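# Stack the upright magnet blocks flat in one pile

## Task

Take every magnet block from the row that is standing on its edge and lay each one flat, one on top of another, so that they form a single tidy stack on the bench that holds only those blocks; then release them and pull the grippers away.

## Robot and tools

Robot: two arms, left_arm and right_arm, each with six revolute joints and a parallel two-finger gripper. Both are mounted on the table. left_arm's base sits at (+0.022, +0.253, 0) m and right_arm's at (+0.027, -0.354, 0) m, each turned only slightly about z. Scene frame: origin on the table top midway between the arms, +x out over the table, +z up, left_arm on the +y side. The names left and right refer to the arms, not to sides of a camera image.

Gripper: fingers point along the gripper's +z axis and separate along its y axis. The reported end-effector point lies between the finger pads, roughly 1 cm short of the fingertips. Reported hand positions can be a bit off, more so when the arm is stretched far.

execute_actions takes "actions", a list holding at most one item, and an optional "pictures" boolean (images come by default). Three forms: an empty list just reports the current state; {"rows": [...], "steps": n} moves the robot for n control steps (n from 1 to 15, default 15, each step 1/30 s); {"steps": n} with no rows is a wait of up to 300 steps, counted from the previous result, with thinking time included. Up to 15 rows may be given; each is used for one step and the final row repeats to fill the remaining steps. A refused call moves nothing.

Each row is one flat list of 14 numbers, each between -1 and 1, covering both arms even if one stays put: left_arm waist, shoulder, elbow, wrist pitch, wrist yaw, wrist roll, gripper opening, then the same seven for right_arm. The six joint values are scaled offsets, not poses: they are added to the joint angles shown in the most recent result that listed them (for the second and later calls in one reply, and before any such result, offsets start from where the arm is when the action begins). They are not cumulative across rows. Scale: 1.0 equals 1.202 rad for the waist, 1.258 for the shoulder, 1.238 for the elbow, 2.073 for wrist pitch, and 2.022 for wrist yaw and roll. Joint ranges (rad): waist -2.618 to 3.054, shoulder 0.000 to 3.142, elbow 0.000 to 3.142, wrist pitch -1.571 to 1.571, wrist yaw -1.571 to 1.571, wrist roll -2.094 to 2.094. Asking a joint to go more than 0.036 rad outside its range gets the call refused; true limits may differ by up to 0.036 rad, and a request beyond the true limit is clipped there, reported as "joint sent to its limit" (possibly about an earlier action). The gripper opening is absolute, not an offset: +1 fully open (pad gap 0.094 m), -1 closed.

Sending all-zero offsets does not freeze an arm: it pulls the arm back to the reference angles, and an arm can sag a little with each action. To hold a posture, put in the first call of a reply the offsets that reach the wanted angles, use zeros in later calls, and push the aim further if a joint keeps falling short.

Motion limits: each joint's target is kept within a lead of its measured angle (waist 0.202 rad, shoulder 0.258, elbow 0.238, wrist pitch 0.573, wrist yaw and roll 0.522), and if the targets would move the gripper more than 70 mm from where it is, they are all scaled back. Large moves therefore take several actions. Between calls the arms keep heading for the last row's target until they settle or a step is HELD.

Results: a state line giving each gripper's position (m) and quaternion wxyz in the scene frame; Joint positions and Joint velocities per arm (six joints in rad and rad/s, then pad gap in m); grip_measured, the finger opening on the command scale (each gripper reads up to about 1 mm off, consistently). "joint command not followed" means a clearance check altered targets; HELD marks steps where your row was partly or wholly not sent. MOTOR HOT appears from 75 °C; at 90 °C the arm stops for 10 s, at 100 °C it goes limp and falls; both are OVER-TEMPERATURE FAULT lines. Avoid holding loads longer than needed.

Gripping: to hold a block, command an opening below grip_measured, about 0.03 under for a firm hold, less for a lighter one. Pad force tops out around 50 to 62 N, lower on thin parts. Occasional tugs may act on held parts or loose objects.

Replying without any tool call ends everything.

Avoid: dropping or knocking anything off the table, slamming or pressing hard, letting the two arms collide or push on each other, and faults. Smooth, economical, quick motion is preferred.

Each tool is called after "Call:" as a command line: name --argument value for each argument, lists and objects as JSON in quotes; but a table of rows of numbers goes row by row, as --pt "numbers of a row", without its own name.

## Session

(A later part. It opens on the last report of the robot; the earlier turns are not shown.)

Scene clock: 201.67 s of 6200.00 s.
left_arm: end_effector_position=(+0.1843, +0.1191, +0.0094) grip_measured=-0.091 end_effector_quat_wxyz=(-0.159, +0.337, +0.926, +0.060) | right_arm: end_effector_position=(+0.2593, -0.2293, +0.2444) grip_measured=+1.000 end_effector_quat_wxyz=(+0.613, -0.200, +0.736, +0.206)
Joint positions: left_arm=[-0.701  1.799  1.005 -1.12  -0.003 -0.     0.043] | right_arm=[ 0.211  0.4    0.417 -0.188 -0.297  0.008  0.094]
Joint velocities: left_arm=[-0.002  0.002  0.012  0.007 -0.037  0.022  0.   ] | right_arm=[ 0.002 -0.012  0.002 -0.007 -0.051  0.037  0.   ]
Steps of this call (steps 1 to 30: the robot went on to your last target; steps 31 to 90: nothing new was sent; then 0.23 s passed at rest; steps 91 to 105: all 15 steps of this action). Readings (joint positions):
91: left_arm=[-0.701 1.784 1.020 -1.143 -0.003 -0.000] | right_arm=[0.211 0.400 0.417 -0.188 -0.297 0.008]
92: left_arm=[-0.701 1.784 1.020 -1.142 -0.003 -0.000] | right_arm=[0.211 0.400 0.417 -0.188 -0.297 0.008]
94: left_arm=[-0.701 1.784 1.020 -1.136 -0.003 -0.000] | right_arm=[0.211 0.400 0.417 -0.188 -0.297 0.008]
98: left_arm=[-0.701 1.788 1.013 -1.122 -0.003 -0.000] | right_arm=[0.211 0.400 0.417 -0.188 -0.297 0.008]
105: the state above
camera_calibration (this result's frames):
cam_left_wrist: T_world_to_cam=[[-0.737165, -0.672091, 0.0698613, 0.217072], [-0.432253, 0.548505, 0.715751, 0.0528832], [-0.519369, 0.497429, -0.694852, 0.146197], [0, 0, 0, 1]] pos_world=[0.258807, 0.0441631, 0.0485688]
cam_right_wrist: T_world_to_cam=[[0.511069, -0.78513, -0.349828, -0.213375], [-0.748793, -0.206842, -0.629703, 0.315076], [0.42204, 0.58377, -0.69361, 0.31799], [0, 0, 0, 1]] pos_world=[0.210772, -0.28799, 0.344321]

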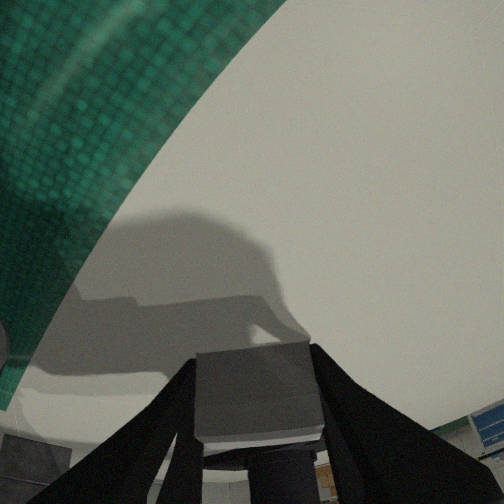

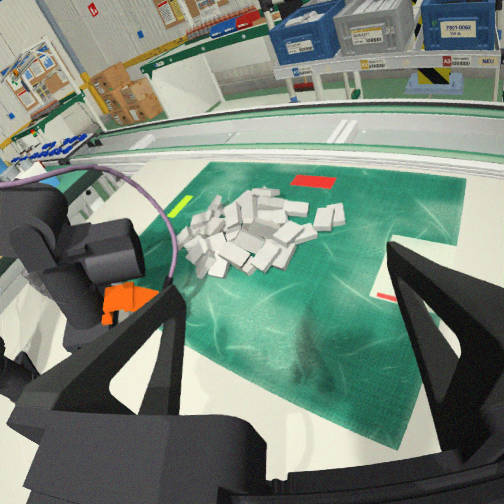

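Call:
execute_actions --actions '[{"rows":[[0,0.016,0,0,0,0,-0.18,0,0,0,0,0,0,1],[0,0.016,0,0,0,0,-0.18,0,0,0,0,0,0,1],[0,0.016,0,0,0,0,-0.18,0,0,0,0,0,0,1],[0,0.016,0,0,0,0,-0.18,0,0,0,0,0,0,1],[0,0.016,0,0,0,0,-0.18,0,0,0,0,0,0,1],[0,0.016,0,0,0,0,-0.18,0,0,0,0,0,0,1],[0,0.016,0,0,0,0,-0.12,0,0,0,0,0,0,1],[0,0.01,0,0,0,0,-0.105,0,0,0,0,0,0,1],[0,0.005,0,0,0,0,-0.095,0,0,0,0,0,0,1],[0,0.005,0,0,0,0,-0.085,0,0,0,0,0,0,1],[0,0.005,0,0,0,0,-0.06,0,0,0,0,0,0,1],[0,0.005,0,0,0,0,0.1,0,0,0,0,0,0,1],[0,0.005,0,0,0,0,0.5,0,0,0,0,0,0,1]],"steps":15}]'

Scene clock: 206.50 s of 6200.00 s.
left_arm: end_effector_position=(+0.1841, +0.1192, +0.0089) grip_measured=+0.482 end_effector_quat_wxyz=(-0.161, +0.337, +0.926, +0.060) | right_arm: end_effector_position=(+0.2593, -0.2293, +0.2444) grip_measured=+1.000 end_effector_quat_wxyz=(+0.613, -0.200, +0.736, +0.206)
Joint positions: left_arm=[-0.701  1.801  1.005 -1.12  -0.003 -0.     0.07 ] | right_arm=[ 0.211  0.4    0.417 -0.188 -0.297  0.008  0.094]
Joint velocities: left_arm=[-0.007 -0.012  0.017 -0.022 -0.022 -0.007  0.034] | right_arm=[ 0.007 -0.012  0.002  0.022 -0.022  0.007  0.   ]
Steps of this call (steps 1 to 15: the robot went on to your last target; steps 16 to 90: nothing new was sent; then 1.33 s passed at rest; steps 91 to 105: all 15 steps of this action). Readings (joint positions):
91: left_arm=[-0.701 1.799 1.005 -1.120 -0.003 -0.000] | right_arm=[0.211 0.400 0.417 -0.188 -0.297 0.008]
92: left_arm=[-0.701 1.801 1.005 -1.120 -0.003 -0.000] | right_arm=[0.211 0.400 0.417 -0.188 -0.297 0.008]
94: left_arm=[-0.701 1.801 1.005 -1.120 -0.003 -0.000] | right_arm=[0.211 0.400 0.417 -0.188 -0.297 0.008]
98: left_arm=[-0.701 1.801 1.005 -1.120 -0.003 -0.000] | right_arm=[0.211 0.400 0.417 -0.188 -0.297 0.008]
105: the state above
camera_calibration (this result's frames):
cam_left_wrist: T_world_to_cam=[[-0.737042, -0.672194, 0.0701682, 0.217056], [-0.430995, 0.547452, 0.717314, 0.0529037], [-0.520588, 0.498449, -0.693208, 0.145802], [0, 0, 0, 1]] pos_world=[0.258683, 0.0442667, 0.0478918]
cam_right_wrist: T_world_to_cam=[[0.511069, -0.78513, -0.349828, -0.213375], [-0.748793, -0.206842, -0.629703, 0.315076], [0.42204, 0.58377, -0.69361, 0.31799], [0, 0, 0, 1]] pos_world=[0.210772, -0.28799, 0.344321]

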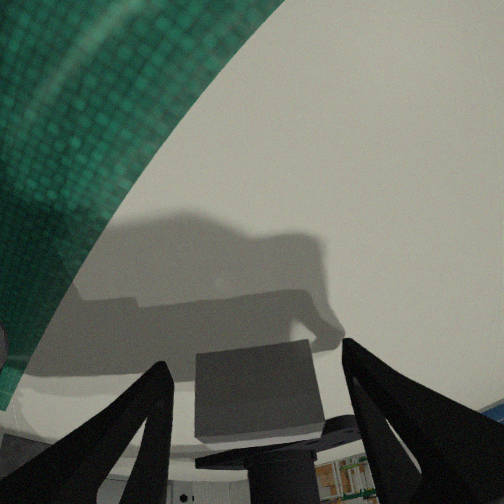

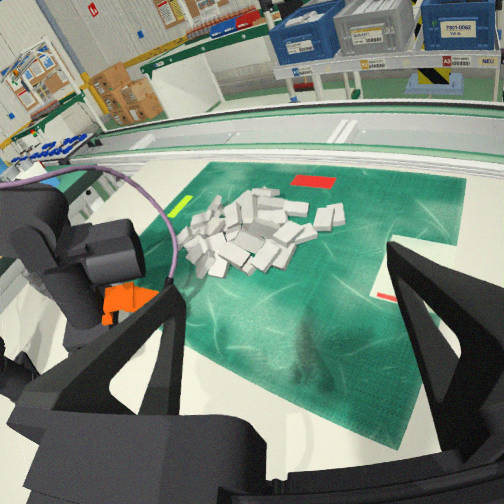

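Call:
execute_actions --actions '[{"rows":[[0,-0.03,0.01,0,0,0,0.6,-0.03,0,0,0,0,0,1],[0,-0.06,0.01,0,0,0,0.6,-0.06,0,0,0,0,0,1],[0,-0.1,0.01,0,0,0,0.6,-0.09,0,0,0,0,0,1],[0,-0.14,0.01,0,0,0,0.6,-0.12,0,0,0,0,0,1],[0,-0.18,0.01,0,0,0,0.6,-0.15,0,0,0,0,0,1],[0,-0.22,0.01,0.03,0,0,0.6,-0.18,0,0,0,0,0,1],[0,-0.26,0,0.07,0,0,0.6,-0.2,0,0,0,0,0,1],[0,-0.3,-0.02,0.12,0,0,0.6,-0.2,0,0,0,0,0,1],[-0.04,-0.34,-0.05,0.18,0,0,0.6,-0.2,0,0,0,0,0,1],[-0.1,-0.38,-0.08,0.24,0,0,0.6,-0.2,0,0,0,0,0,1],[-0.17,-0.41,-0.12,0.3,0,0,0.6,-0.2,0,0,0,0,0,1],[-0.24,-0.44,-0.16,0.37,0,0,0.6,-0.2,0,0,0,0,0,1],[-0.31,-0.46,-0.2,0.44,0,0,0.6,-0.2,0,0,0,0,0,1],[-0.38,-0.478,-0.24,0.51,0,0,0.6,-0.2,0,0,0,0,0,1],[-0.436,-0.478,-0.28,0.58,0,0,0.6,-0.2,0,0,0,0,0,1]],"steps":15}]' --pictures false

Call:
execute_actions --actions '[{"steps":14}]' --pictures false

Scene clock: 219.20 s of 6200.00 s.
left_arm: end_effector_position=(+0.1974, -0.0280, +0.1173) grip_measured=+0.599 end_effector_quat_wxyz=(+0.285, +0.461, +0.827, -0.152) | right_arm: end_effector_position=(+0.2817, -0.2860, +0.2444) grip_measured=+1.000 end_effector_quat_wxyz=(+0.633, -0.114, +0.754, +0.134)
Joint positions: left_arm=[-1.028  1.236  0.78  -0.458 -0.016 -0.     0.075] | right_arm=[-0.02   0.4    0.417 -0.188 -0.295  0.008  0.094]
Joint velocities: left_arm=[-1.966 -0.549 -1.497  3.377  0.022 -0.051 -0.   ] | right_arm=[-0.002  0.007  0.007 -0.066 -0.007 -0.007  0.   ]
Steps of this call (steps 1 to 15: the robot went on to your last target; steps 16 to 90: nothing new was sent; then 9.20 s passed at rest; steps 91 to 105: all 15 steps of this action). Readings (joint positions):
91: left_arm=[-0.701 1.801 1.005 -1.120 -0.003 -0.000] | right_arm=[0.208 0.400 0.417 -0.188 -0.298 0.008]
92: left_arm=[-0.701 1.797 1.005 -1.119 -0.003 -0.000] | right_arm=[0.196 0.400 0.417 -0.188 -0.299 0.008]
94: left_arm=[-0.701 1.757 1.005 -1.119 -0.003 -0.000] | right_arm=[0.141 0.400 0.417 -0.188 -0.301 0.008]
98: left_arm=[-0.701 1.552 1.004 -1.068 -0.003 -0.000] | right_arm=[0.006 0.400 0.417 -0.188 -0.297 0.008]
105: the state above

Scene clock: 219.67 s of 6200.00 s.
left_arm: end_effector_position=(+0.1519, -0.1087, +0.1624) grip_measured=+0.599 end_effector_quat_wxyz=(+0.408, +0.499, +0.708, -0.289) | right_arm: end_effector_position=(+0.2817, -0.2860, +0.2444) grip_measured=+1.000 end_effector_quat_wxyz=(+0.633, -0.114, +0.754, +0.134)
Joint positions: left_arm=[-1.231  1.223  0.659  0.04   0.004 -0.     0.075] | right_arm=[-0.02   0.4    0.417 -0.188 -0.295  0.008  0.094]
Joint velocities: left_arm=[ 0.007 -0.007 -0.017  0.125  0.022 -0.007  0.001] | right_arm=[-0.022  0.007 -0.002 -0.007 -0.037 -0.051  0.   ]
Steps of this call (steps 1 to 14: the robot went on to your last target). Readings (joint positions):
1: left_arm=[-1.097 1.224 0.736 -0.360 -0.015 -0.000] | right_arm=[-0.020 0.400 0.417 -0.188 -0.295 0.008]
2: left_arm=[-1.157 1.223 0.704 -0.280 -0.010 -0.000] | right_arm=[-0.020 0.400 0.417 -0.188 -0.295 0.008]
4: left_arm=[-1.222 1.223 0.667 -0.167 0.002 -0.000] | right_arm=[-0.020 0.400 0.417 -0.188 -0.295 0.008]
8: left_arm=[-1.231 1.223 0.659 -0.033 0.004 -0.000] | right_arm=[-0.020 0.400 0.417 -0.188 -0.295 0.008]
14: the state above

Call:
execute_actions --actions '[{"rows":[[0.01,0,-0.01,0.08,-0.012,0,0.6,0,0,0,0,0,0,1],[0.01,0.02,-0.02,0.14,-0.012,0,0.6,0,0,0,0,0,0,1],[0.01,0.05,-0.03,0.2,-0.012,0,0.6,0,0,0,0,0,0,1],[0.01,0.09,-0.04,0.26,-0.012,0,0.6,0,0,0,0,0,0,1],[0.01,0.13,-0.05,0.32,-0.012,0,0.6,0,0,0,0,0,0,1],[0.01,0.17,-0.06,0.38,-0.012,0,0.6,0,0,0,0,0,0,1],[0.01,0.21,-0.07,0.44,-0.012,0,0.6,0,0,0,0,0,0,1],[0.01,0.25,-0.08,0.494,-0.012,0,0.6,0,0,0,0,0,0,1],[0.01,0.29,-0.09,0.494,-0.012,0,0.6,0,0,0,0,0,0,1],[0.01,0.33,-0.1,0.494,-0.012,0,0.6,0,0,0,0,0,0,1],[0.01,0.37,-0.11,0.494,-0.012,0,0.6,0,0,0,0,0,0,1],[0.01,0.41,-0.119,0.494,-0.012,0,0.6,0,0,0,0,0,0,1],[0.01,0.44,-0.119,0.494,-0.012,0,0.6,0,0,0,0,0,0,1],[0.01,0.47,-0.119,0.494,-0.012,0,0.6,0,0,0,0,0,0,1],[0.01,0.49,-0.119,0.494,-0.012,0,0.6,0,0,0,0,0,0,1]],"steps":15}]' --pictures false

Call:
execute_actions --actions '[{"steps":12}]'

Scene clock: 227.07 s of 6200.00 s.
left_arm: end_effector_position=(+0.1766, -0.1659, +0.0926) grip_measured=+0.599 end_effector_quat_wxyz=(+0.491, +0.458, +0.658, -0.341) | right_arm: end_effector_position=(+0.2817, -0.2860, +0.2444) grip_measured=+1.000 end_effector_quat_wxyz=(+0.633, -0.114, +0.754, +0.134)
Joint positions: left_arm=[-1.226  1.778  0.527  0.962 -0.007 -0.     0.075] | right_arm=[-0.02   0.4    0.417 -0.188 -0.295  0.008  0.094]
Joint velocities: left_arm=[ 0.002  1.223 -0.203  0.33  -0.051  0.007 -0.   ] | right_arm=[ 0.002 -0.002  0.007  0.007 -0.066  0.022  0.   ]
Steps of this call (steps 1 to 30: the robot went on to your last target; steps 31 to 90: nothing new was sent; then 3.90 s passed at rest; steps 91 to 105: all 15 steps of this action). Readings (joint positions):
91: left_arm=[-1.230 1.223 0.657 0.071 0.003 -0.000] | right_arm=[-0.020 0.400 0.417 -0.188 -0.295 0.008]
92: left_arm=[-1.229 1.224 0.651 0.105 0.001 -0.000] | right_arm=[-0.020 0.400 0.417 -0.188 -0.295 0.008]
94: left_arm=[-1.227 1.251 0.636 0.234 -0.002 -0.000] | right_arm=[-0.020 0.400 0.417 -0.188 -0.295 0.008]
98: left_arm=[-1.226 1.425 0.604 0.626 -0.005 -0.000] | right_arm=[-0.020 0.400 0.417 -0.188 -0.295 0.008]
105: the state above

Scene clock: 227.47 s of 6200.00 s.
left_arm: end_effector_position=(+0.1756, -0.1630, +0.0704) grip_measured=+0.599 end_effector_quat_wxyz=(+0.483, +0.462, +0.664, -0.335) | right_arm: end_effector_position=(+0.2817, -0.2860, +0.2444) grip_measured=+1.000 end_effector_quat_wxyz=(+0.633, -0.114, +0.754, +0.134)
Joint positions: left_arm=[-1.226  1.853  0.509  1.031 -0.007 -0.     0.075] | right_arm=[-0.02   0.4    0.417 -0.188 -0.295  0.008  0.094]
Joint velocities: left_arm=[ 0.002 -0.002  0.012  0.183  0.066  0.051  0.   ] | right_arm=[ 0.002 -0.017 -0.017  0.022 -0.022 -0.007  0.   ]
Steps of this call (steps 1 to 12: the robot went on to your last target). Readings (joint positions):
1: left_arm=[-1.226 1.813 0.522 0.968 -0.007 -0.000] | right_arm=[-0.020 0.400 0.417 -0.188 -0.295 0.008]
2: left_arm=[-1.226 1.837 0.517 0.968 -0.007 -0.000] | right_arm=[-0.020 0.400 0.417 -0.188 -0.295 0.008]
4: left_arm=[-1.226 1.853 0.510 0.970 -0.007 -0.000] | right_arm=[-0.020 0.400 0.417 -0.188 -0.295 0.008]
8: left_arm=[-1.226 1.853 0.509 1.012 -0.007 -0.000] | right_arm=[-0.020 0.400 0.417 -0.188 -0.295 0.008]
12: the state above
camera_calibration (this result's frames):
cam_left_wrist: T_world_to_cam=[[-0.950236, -0.279821, -0.136934, 0.132745], [-0.105407, 0.702419, -0.703916, 0.227774], [0.293156, -0.654452, -0.696959, -0.00590779], [0, 0, 0, 1]] pos_world=[0.15188, -0.126715, 0.174394]
cam_right_wrist: T_world_to_cam=[[0.316931, -0.881645, -0.349652, -0.242232], [-0.77628, -0.029319, -0.629706, 0.378646], [0.544926, 0.471001, -0.693695, 0.274732], [0, 0, 0, 1]] pos_world=[0.220998, -0.33186, 0.344319]

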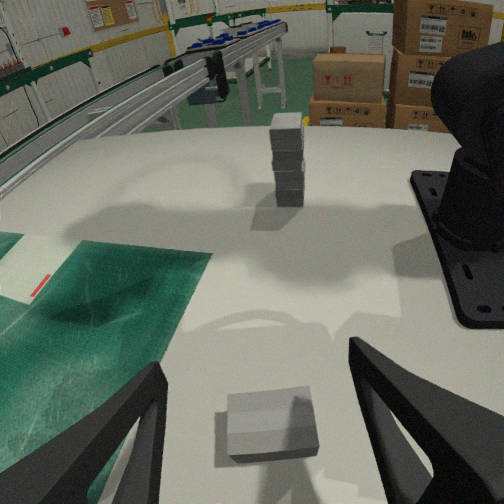

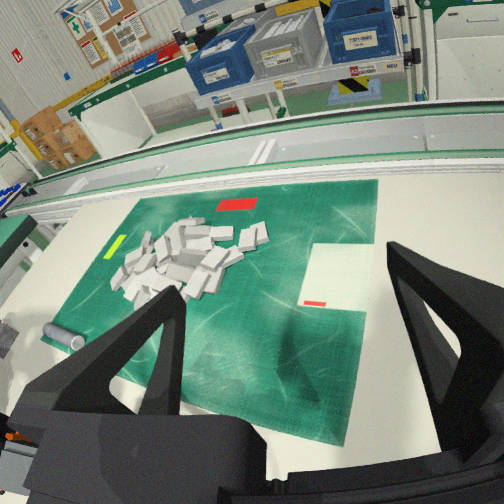

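Call:
execute_actions --actions '[{"rows":[[0,0.015,0.021,0.04,0,0,0.6,0,0,0,0,0,0,1],[0,0.03,0.021,0.055,0,0,0.6,0,0,0,0,0,0,1],[0,0.045,0.021,0.07,0,0,0.6,0,0,0,0,0,0,1],[0,0.06,0.021,0.085,0,0,0.6,0,0,0,0,0,0,1],[0,0.075,0.021,0.097,0,0,0.6,0,0,0,0,0,0,1],[0,0.09,0.021,0.107,0,0,0.6,0,0,0,0,0,0,1],[0,0.105,0.021,0.107,0,0,0.6,0,0,0,0,0,0,1],[0,0.12,0.021,0.107,0,0,0.6,0,0,0,0,0,0,1],[0,0.135,0.021,0.107,0,0,0.6,0,0,0,0,0,0,1],[0,0.148,0.021,0.107,0,0,0.6,0,0,0,0,0,0,1],[0,0.16,0.021,0.107,0,0,0.5,0,0,0,0,0,0,1],[0,0.17,0.021,0.107,0,0,0.4,0,0,0,0,0,0,1],[0,0.178,0.021,0.107,0,0,0.3,0,0,0,0,0,0,1],[0,0.185,0.021,0.107,0,0,0.2,0,0,0,0,0,0,1],[0,0.191,0.021,0.107,0,0,0.15,0,0,0,0,0,0,1]],"steps":15}]' --pictures false

Call:
execute_actions --actions '[{"steps":12}]'

Scene clock: 234.73 s of 6200.00 s.
left_arm: end_effector_position=(+0.1752, -0.1620, +0.0212) grip_measured=+0.184 end_effector_quat_wxyz=(+0.472, +0.468, +0.672, -0.327) | right_arm: end_effector_position=(+0.2817, -0.2860, +0.2444) grip_measured=+1.000 end_effector_quat_wxyz=(+0.633, -0.114, +0.754, +0.134)
Joint positions: left_arm=[-1.226  2.071  0.509  1.214 -0.007 -0.     0.056] | right_arm=[-0.02   0.4    0.417 -0.188 -0.295  0.008  0.094]
Joint velocities: left_arm=[ 0.002  0.291  0.017  0.081 -0.051  0.066 -0.066] | right_arm=[ 0.007 -0.007 -0.017 -0.051 -0.051 -0.007  0.   ]
Steps of this call (steps 1 to 30: the robot went on to your last target; steps 31 to 90: nothing new was sent; then 3.77 s passed at rest; steps 91 to 105: all 15 steps of this action). Readings (joint positions):
91: left_arm=[-1.226 1.854 0.509 1.045 -0.007 -0.000] | right_arm=[-0.020 0.400 0.417 -0.188 -0.295 0.008]
92: left_arm=[-1.226 1.858 0.509 1.059 -0.007 -0.000] | right_arm=[-0.020 0.400 0.417 -0.188 -0.295 0.008]
94: left_arm=[-1.226 1.880 0.509 1.102 -0.007 -0.000] | right_arm=[-0.020 0.400 0.417 -0.188 -0.295 0.008]
98: left_arm=[-1.226 1.955 0.509 1.182 -0.007 -0.000] | right_arm=[-0.020 0.400 0.417 -0.188 -0.295 0.008]
105: the state above

Scene clock: 235.13 s of 6200.00 s.
left_arm: end_effector_position=(+0.1751, -0.1615, +0.0174) grip_measured=+0.151 end_effector_quat_wxyz=(+0.471, +0.468, +0.673, -0.326) | right_arm: end_effector_position=(+0.2817, -0.2860, +0.2444) grip_measured=+1.000 end_effector_quat_wxyz=(+0.633, -0.114, +0.754, +0.134)
Joint positions: left_arm=[-1.226  2.087  0.509  1.227 -0.007 -0.     0.054] | right_arm=[-0.02   0.4    0.417 -0.188 -0.295  0.008  0.094]
Joint velocities: left_arm=[ 0.002  0.002 -0.002  0.022 -0.007 -0.007 -0.   ] | right_arm=[-0.022 -0.007  0.007 -0.066  0.022  0.022  0.   ]
Steps of this call (steps 1 to 12: the robot went on to your last target). Readings (joint positions):
1: left_arm=[-1.226 2.079 0.509 1.214 -0.007 -0.000] | right_arm=[-0.020 0.400 0.417 -0.188 -0.295 0.008]
2: left_arm=[-1.226 2.084 0.509 1.214 -0.007 -0.000] | right_arm=[-0.020 0.400 0.417 -0.188 -0.295 0.008]
4: left_arm=[-1.226 2.087 0.509 1.214 -0.007 -0.000] | right_arm=[-0.020 0.400 0.417 -0.188 -0.295 0.008]
8: left_arm=[-1.226 2.087 0.509 1.224 -0.007 -0.000] | right_arm=[-0.020 0.400 0.417 -0.188 -0.295 0.008]
12: the state above
camera_calibration (this result's frames):
cam_left_wrist: T_world_to_cam=[[-0.951973, -0.275053, -0.134513, 0.126434], [-0.114243, 0.726683, -0.677407, 0.194444], [0.284071, -0.629506, -0.723205, -0.0355859], [0, 0, 0, 1]] pos_world=[0.152685, -0.128925, 0.122989]
cam_right_wrist: T_world_to_cam=[[0.316931, -0.881645, -0.349652, -0.242232], [-0.77628, -0.029319, -0.629706, 0.378646], [0.544926, 0.471001, -0.693695, 0.274732], [0, 0, 0, 1]] pos_world=[0.220998, -0.33186, 0.344319]

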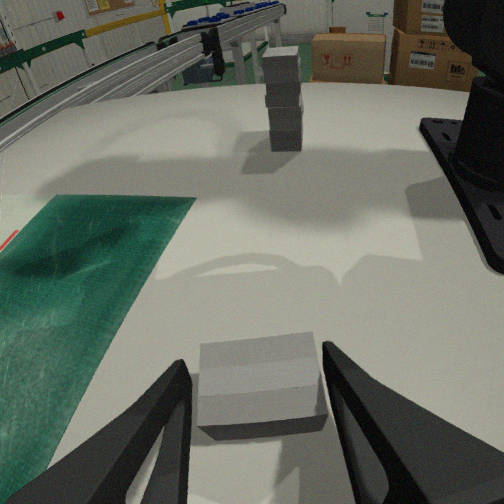

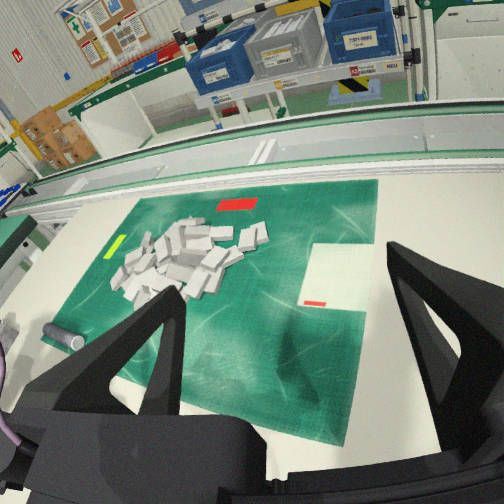

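Call:
execute_actions --actions '[{"rows":[[-0.009,0,0.025,0,0,0,0.15,0,0,0,0,0,0,1]],"steps":10}]'

Scene clock: 238.43 s of 6200.00 s.
left_arm: end_effector_position=(+0.1751, -0.1617, +0.0178) grip_measured=+0.151 end_effector_quat_wxyz=(+0.472, +0.468, +0.672, -0.327) | right_arm: end_effector_position=(+0.2817, -0.2860, +0.2444) grip_measured=+1.000 end_effector_quat_wxyz=(+0.633, -0.114, +0.754, +0.134)
Joint positions: left_arm=[-1.226  2.087  0.509  1.229 -0.007 -0.     0.054] | right_arm=[-0.02   0.4    0.417 -0.188 -0.295  0.008  0.094]
Joint velocities: left_arm=[ 0.007 -0.002 -0.007 -0.022 -0.022 -0.022  0.001] | right_arm=[-0.007  0.007 -0.022  0.007 -0.11  -0.037  0.   ]
Steps of this call (steps 1 to 30: the robot went on to your last target; steps 31 to 89: nothing new was sent; steps 90 to 99: all 10 steps of this action). Readings (joint positions):
90: left_arm=[-1.226 2.087 0.509 1.229 -0.007 -0.000] | right_arm=[-0.020 0.400 0.417 -0.188 -0.295 0.008]
91: left_arm=[-1.226 2.087 0.509 1.229 -0.007 -0.000] | right_arm=[-0.020 0.400 0.417 -0.188 -0.295 0.008]
93: left_arm=[-1.226 2.087 0.509 1.229 -0.007 -0.000] | right_arm=[-0.020 0.400 0.417 -0.188 -0.295 0.008]
97: left_arm=[-1.226 2.087 0.509 1.229 -0.007 -0.000] | right_arm=[-0.020 0.400 0.417 -0.188 -0.295 0.008]
99: the state above
camera_calibration (this result's frames):
cam_left_wrist: T_world_to_cam=[[-0.951903, -0.275246, -0.134615, 0.126449], [-0.113889, 0.725711, -0.678508, 0.19458], [0.284448, -0.630542, -0.722154, -0.0356703], [0, 0, 0, 1]] pos_world=[0.152674, -0.128896, 0.123287]
cam_right_wrist: T_world_to_cam=[[0.316931, -0.881645, -0.349652, -0.242232], [-0.77628, -0.029319, -0.629706, 0.378646], [0.544926, 0.471001, -0.693695, 0.274732], [0, 0, 0, 1]] pos_world=[0.220998, -0.33186, 0.344319]

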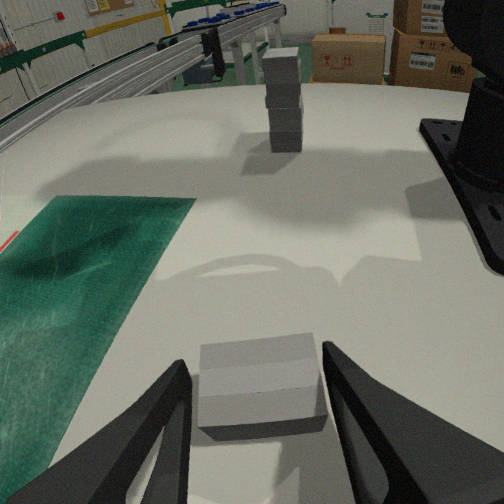

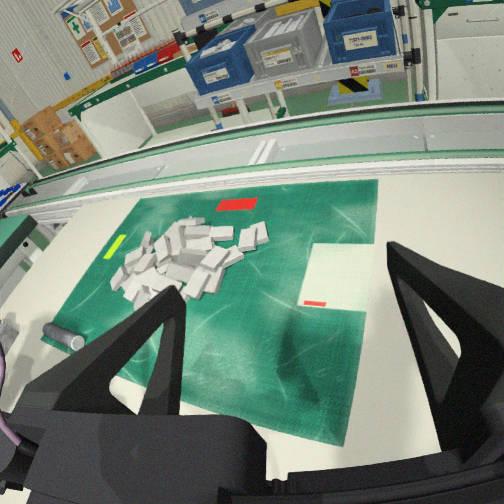

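Call:
execute_actions --actions '[{"rows":[[-0.014,0,0.036,-0.005,0,0,0.15,0,0,0,0,0,0,1],[-0.014,0,0.036,-0.005,0,0,0.15,0,0,0,0,0,0,1],[-0.009,0,0.024,-0.005,0,0,0.15,0,0,0,0,0,0,1]],"steps":10}]'

Scene clock: 242.43 s of 6200.00 s.
left_arm: end_effector_position=(+0.1741, -0.1665, +0.0209) grip_measured=+0.151 end_effector_quat_wxyz=(+0.474, +0.468, +0.669, -0.330) | right_arm: end_effector_position=(+0.2817, -0.2860, +0.2444) grip_measured=+1.000 end_effector_quat_wxyz=(+0.633, -0.114, +0.754, +0.134)
Joint positions: left_arm=[-1.232  2.087  0.523  1.225 -0.007 -0.     0.054] | right_arm=[-0.02   0.4    0.417 -0.188 -0.295  0.008  0.094]
Joint velocities: left_arm=[ 0.002  0.002  0.007 -0.007 -0.022 -0.066 -0.   ] | right_arm=[ 0.017 -0.007 -0.012  0.037 -0.037 -0.051  0.   ]
Steps of this call (steps 1 to 15: the robot went on to your last target; steps 16 to 90: nothing new was sent; then 0.67 s passed at rest; steps 91 to 100: all 10 steps of this action). Readings (joint positions):
91: left_arm=[-1.227 2.087 0.511 1.228 -0.007 -0.000] | right_arm=[-0.020 0.400 0.417 -0.188 -0.295 0.008]
92: left_arm=[-1.229 2.087 0.517 1.225 -0.007 -0.000] | right_arm=[-0.020 0.400 0.417 -0.188 -0.295 0.008]
94: left_arm=[-1.232 2.087 0.523 1.225 -0.007 -0.000] | right_arm=[-0.020 0.400 0.417 -0.188 -0.295 0.008]
98: left_arm=[-1.232 2.087 0.523 1.225 -0.007 -0.000] | right_arm=[-0.020 0.400 0.417 -0.188 -0.295 0.008]
100: the state above
camera_calibration (this result's frames):
cam_left_wrist: T_world_to_cam=[[-0.953029, -0.271006, -0.135249, 0.125531], [-0.107544, 0.720227, -0.685352, 0.198146], [0.283145, -0.638614, -0.715542, -0.0374654], [0, 0, 0, 1]] pos_world=[0.151552, -0.132617, 0.12597]
cam_right_wrist: T_world_to_cam=[[0.316931, -0.881645, -0.349652, -0.242232], [-0.77628, -0.029319, -0.629706, 0.378646], [0.544926, 0.471001, -0.693695, 0.274732], [0, 0, 0, 1]] pos_world=[0.220998, -0.33186, 0.344319]

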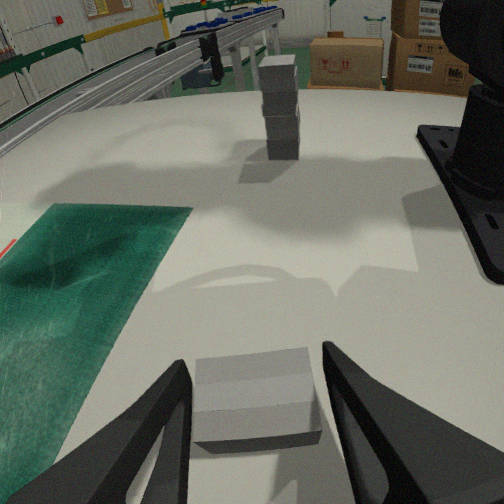

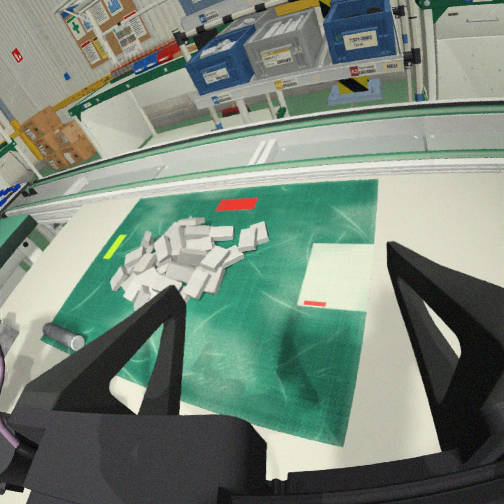

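Call:
execute_actions --actions '[{"rows":[[0,0,0.005,-0.012,0,0,0.12,0,0,0,0,0,0,1],[0,0,0.005,-0.012,0,0,0.1,0,0,0,0,0,0,1],[0,0,0.005,-0.012,0,0,0.08,0,0,0,0,0,0,1],[0,0,0.005,-0.012,0,0,0.06,0,0,0,0,0,0,1],[0,0,0.005,-0.012,0,0,0.04,0,0,0,0,0,0,1],[0,0,0.005,-0.012,0,0,0.02,0,0,0,0,0,0,1],[0,0,0.005,-0.012,0,0,0,0,0,0,0,0,0,1],[0,0,0.005,-0.012,0,0,-0.02,0,0,0,0,0,0,1],[0,0,0.005,-0.012,0,0,-0.04,0,0,0,0,0,0,1],[0,0,0.005,-0.012,0,0,-0.06,0,0,0,0,0,0,1],[0,0,0.005,-0.012,0,0,-0.08,0,0,0,0,0,0,1],[0,0,0.005,-0.012,0,0,-0.1,0,0,0,0,0,0,1],[0,0,0.005,-0.012,0,0,-0.13,0,0,0,0,0,0,1],[0,0,0.005,-0.012,0,0,-0.18,0,0,0,0,0,0,1]],"steps":15}]'

Scene clock: 248.27 s of 6200.00 s.
left_arm: end_effector_position=(+0.1741, -0.1658, +0.0191) grip_measured=-0.091 end_effector_quat_wxyz=(+0.472, +0.469, +0.671, -0.328) | right_arm: end_effector_position=(+0.2817, -0.2860, +0.2444) grip_measured=+1.000 end_effector_quat_wxyz=(+0.633, -0.114, +0.754, +0.134)
Joint positions: left_arm=[-1.232  2.087  0.523  1.217 -0.008 -0.     0.043] | right_arm=[-0.02   0.4    0.417 -0.188 -0.295  0.008  0.094]
Joint velocities: left_arm=[-0.007  0.002  0.017 -0.022  0.022  0.037  0.   ] | right_arm=[-0.017 -0.007  0.012 -0.022  0.051  0.037  0.   ]
Steps of this call (steps 1 to 15: the robot went on to your last target; steps 16 to 90: nothing new was sent; then 2.33 s passed at rest; steps 91 to 105: all 15 steps of this action). Readings (joint positions):
91: left_arm=[-1.232 2.087 0.523 1.224 -0.007 -0.000] | right_arm=[-0.020 0.400 0.417 -0.188 -0.295 0.008]
92: left_arm=[-1.232 2.087 0.523 1.223 -0.007 -0.000] | right_arm=[-0.020 0.400 0.417 -0.188 -0.295 0.008]
94: left_arm=[-1.232 2.087 0.523 1.220 -0.007 -0.000] | right_arm=[-0.020 0.400 0.417 -0.188 -0.295 0.008]
98: left_arm=[-1.232 2.087 0.523 1.218 -0.007 -0.000] | right_arm=[-0.020 0.400 0.417 -0.188 -0.295 0.008]
105: the state above
camera_calibration (this result's frames):
cam_left_wrist: T_world_to_cam=[[-0.953035, -0.271045, -0.135128, 0.125441], [-0.10983, 0.725102, -0.679827, 0.197537], [0.282245, -0.633057, -0.720816, -0.037128], [0, 0, 0, 1]] pos_world=[0.151724, -0.132738, 0.124479]
cam_right_wrist: T_world_to_cam=[[0.316931, -0.881645, -0.349652, -0.242232], [-0.77628, -0.029319, -0.629706, 0.378646], [0.544926, 0.471001, -0.693695, 0.274732], [0, 0, 0, 1]] pos_world=[0.220998, -0.33186, 0.344319]

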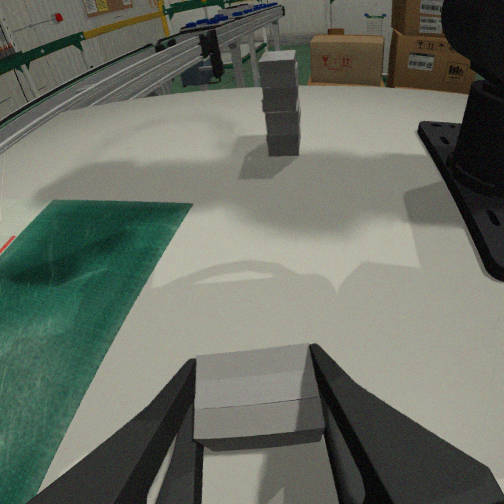

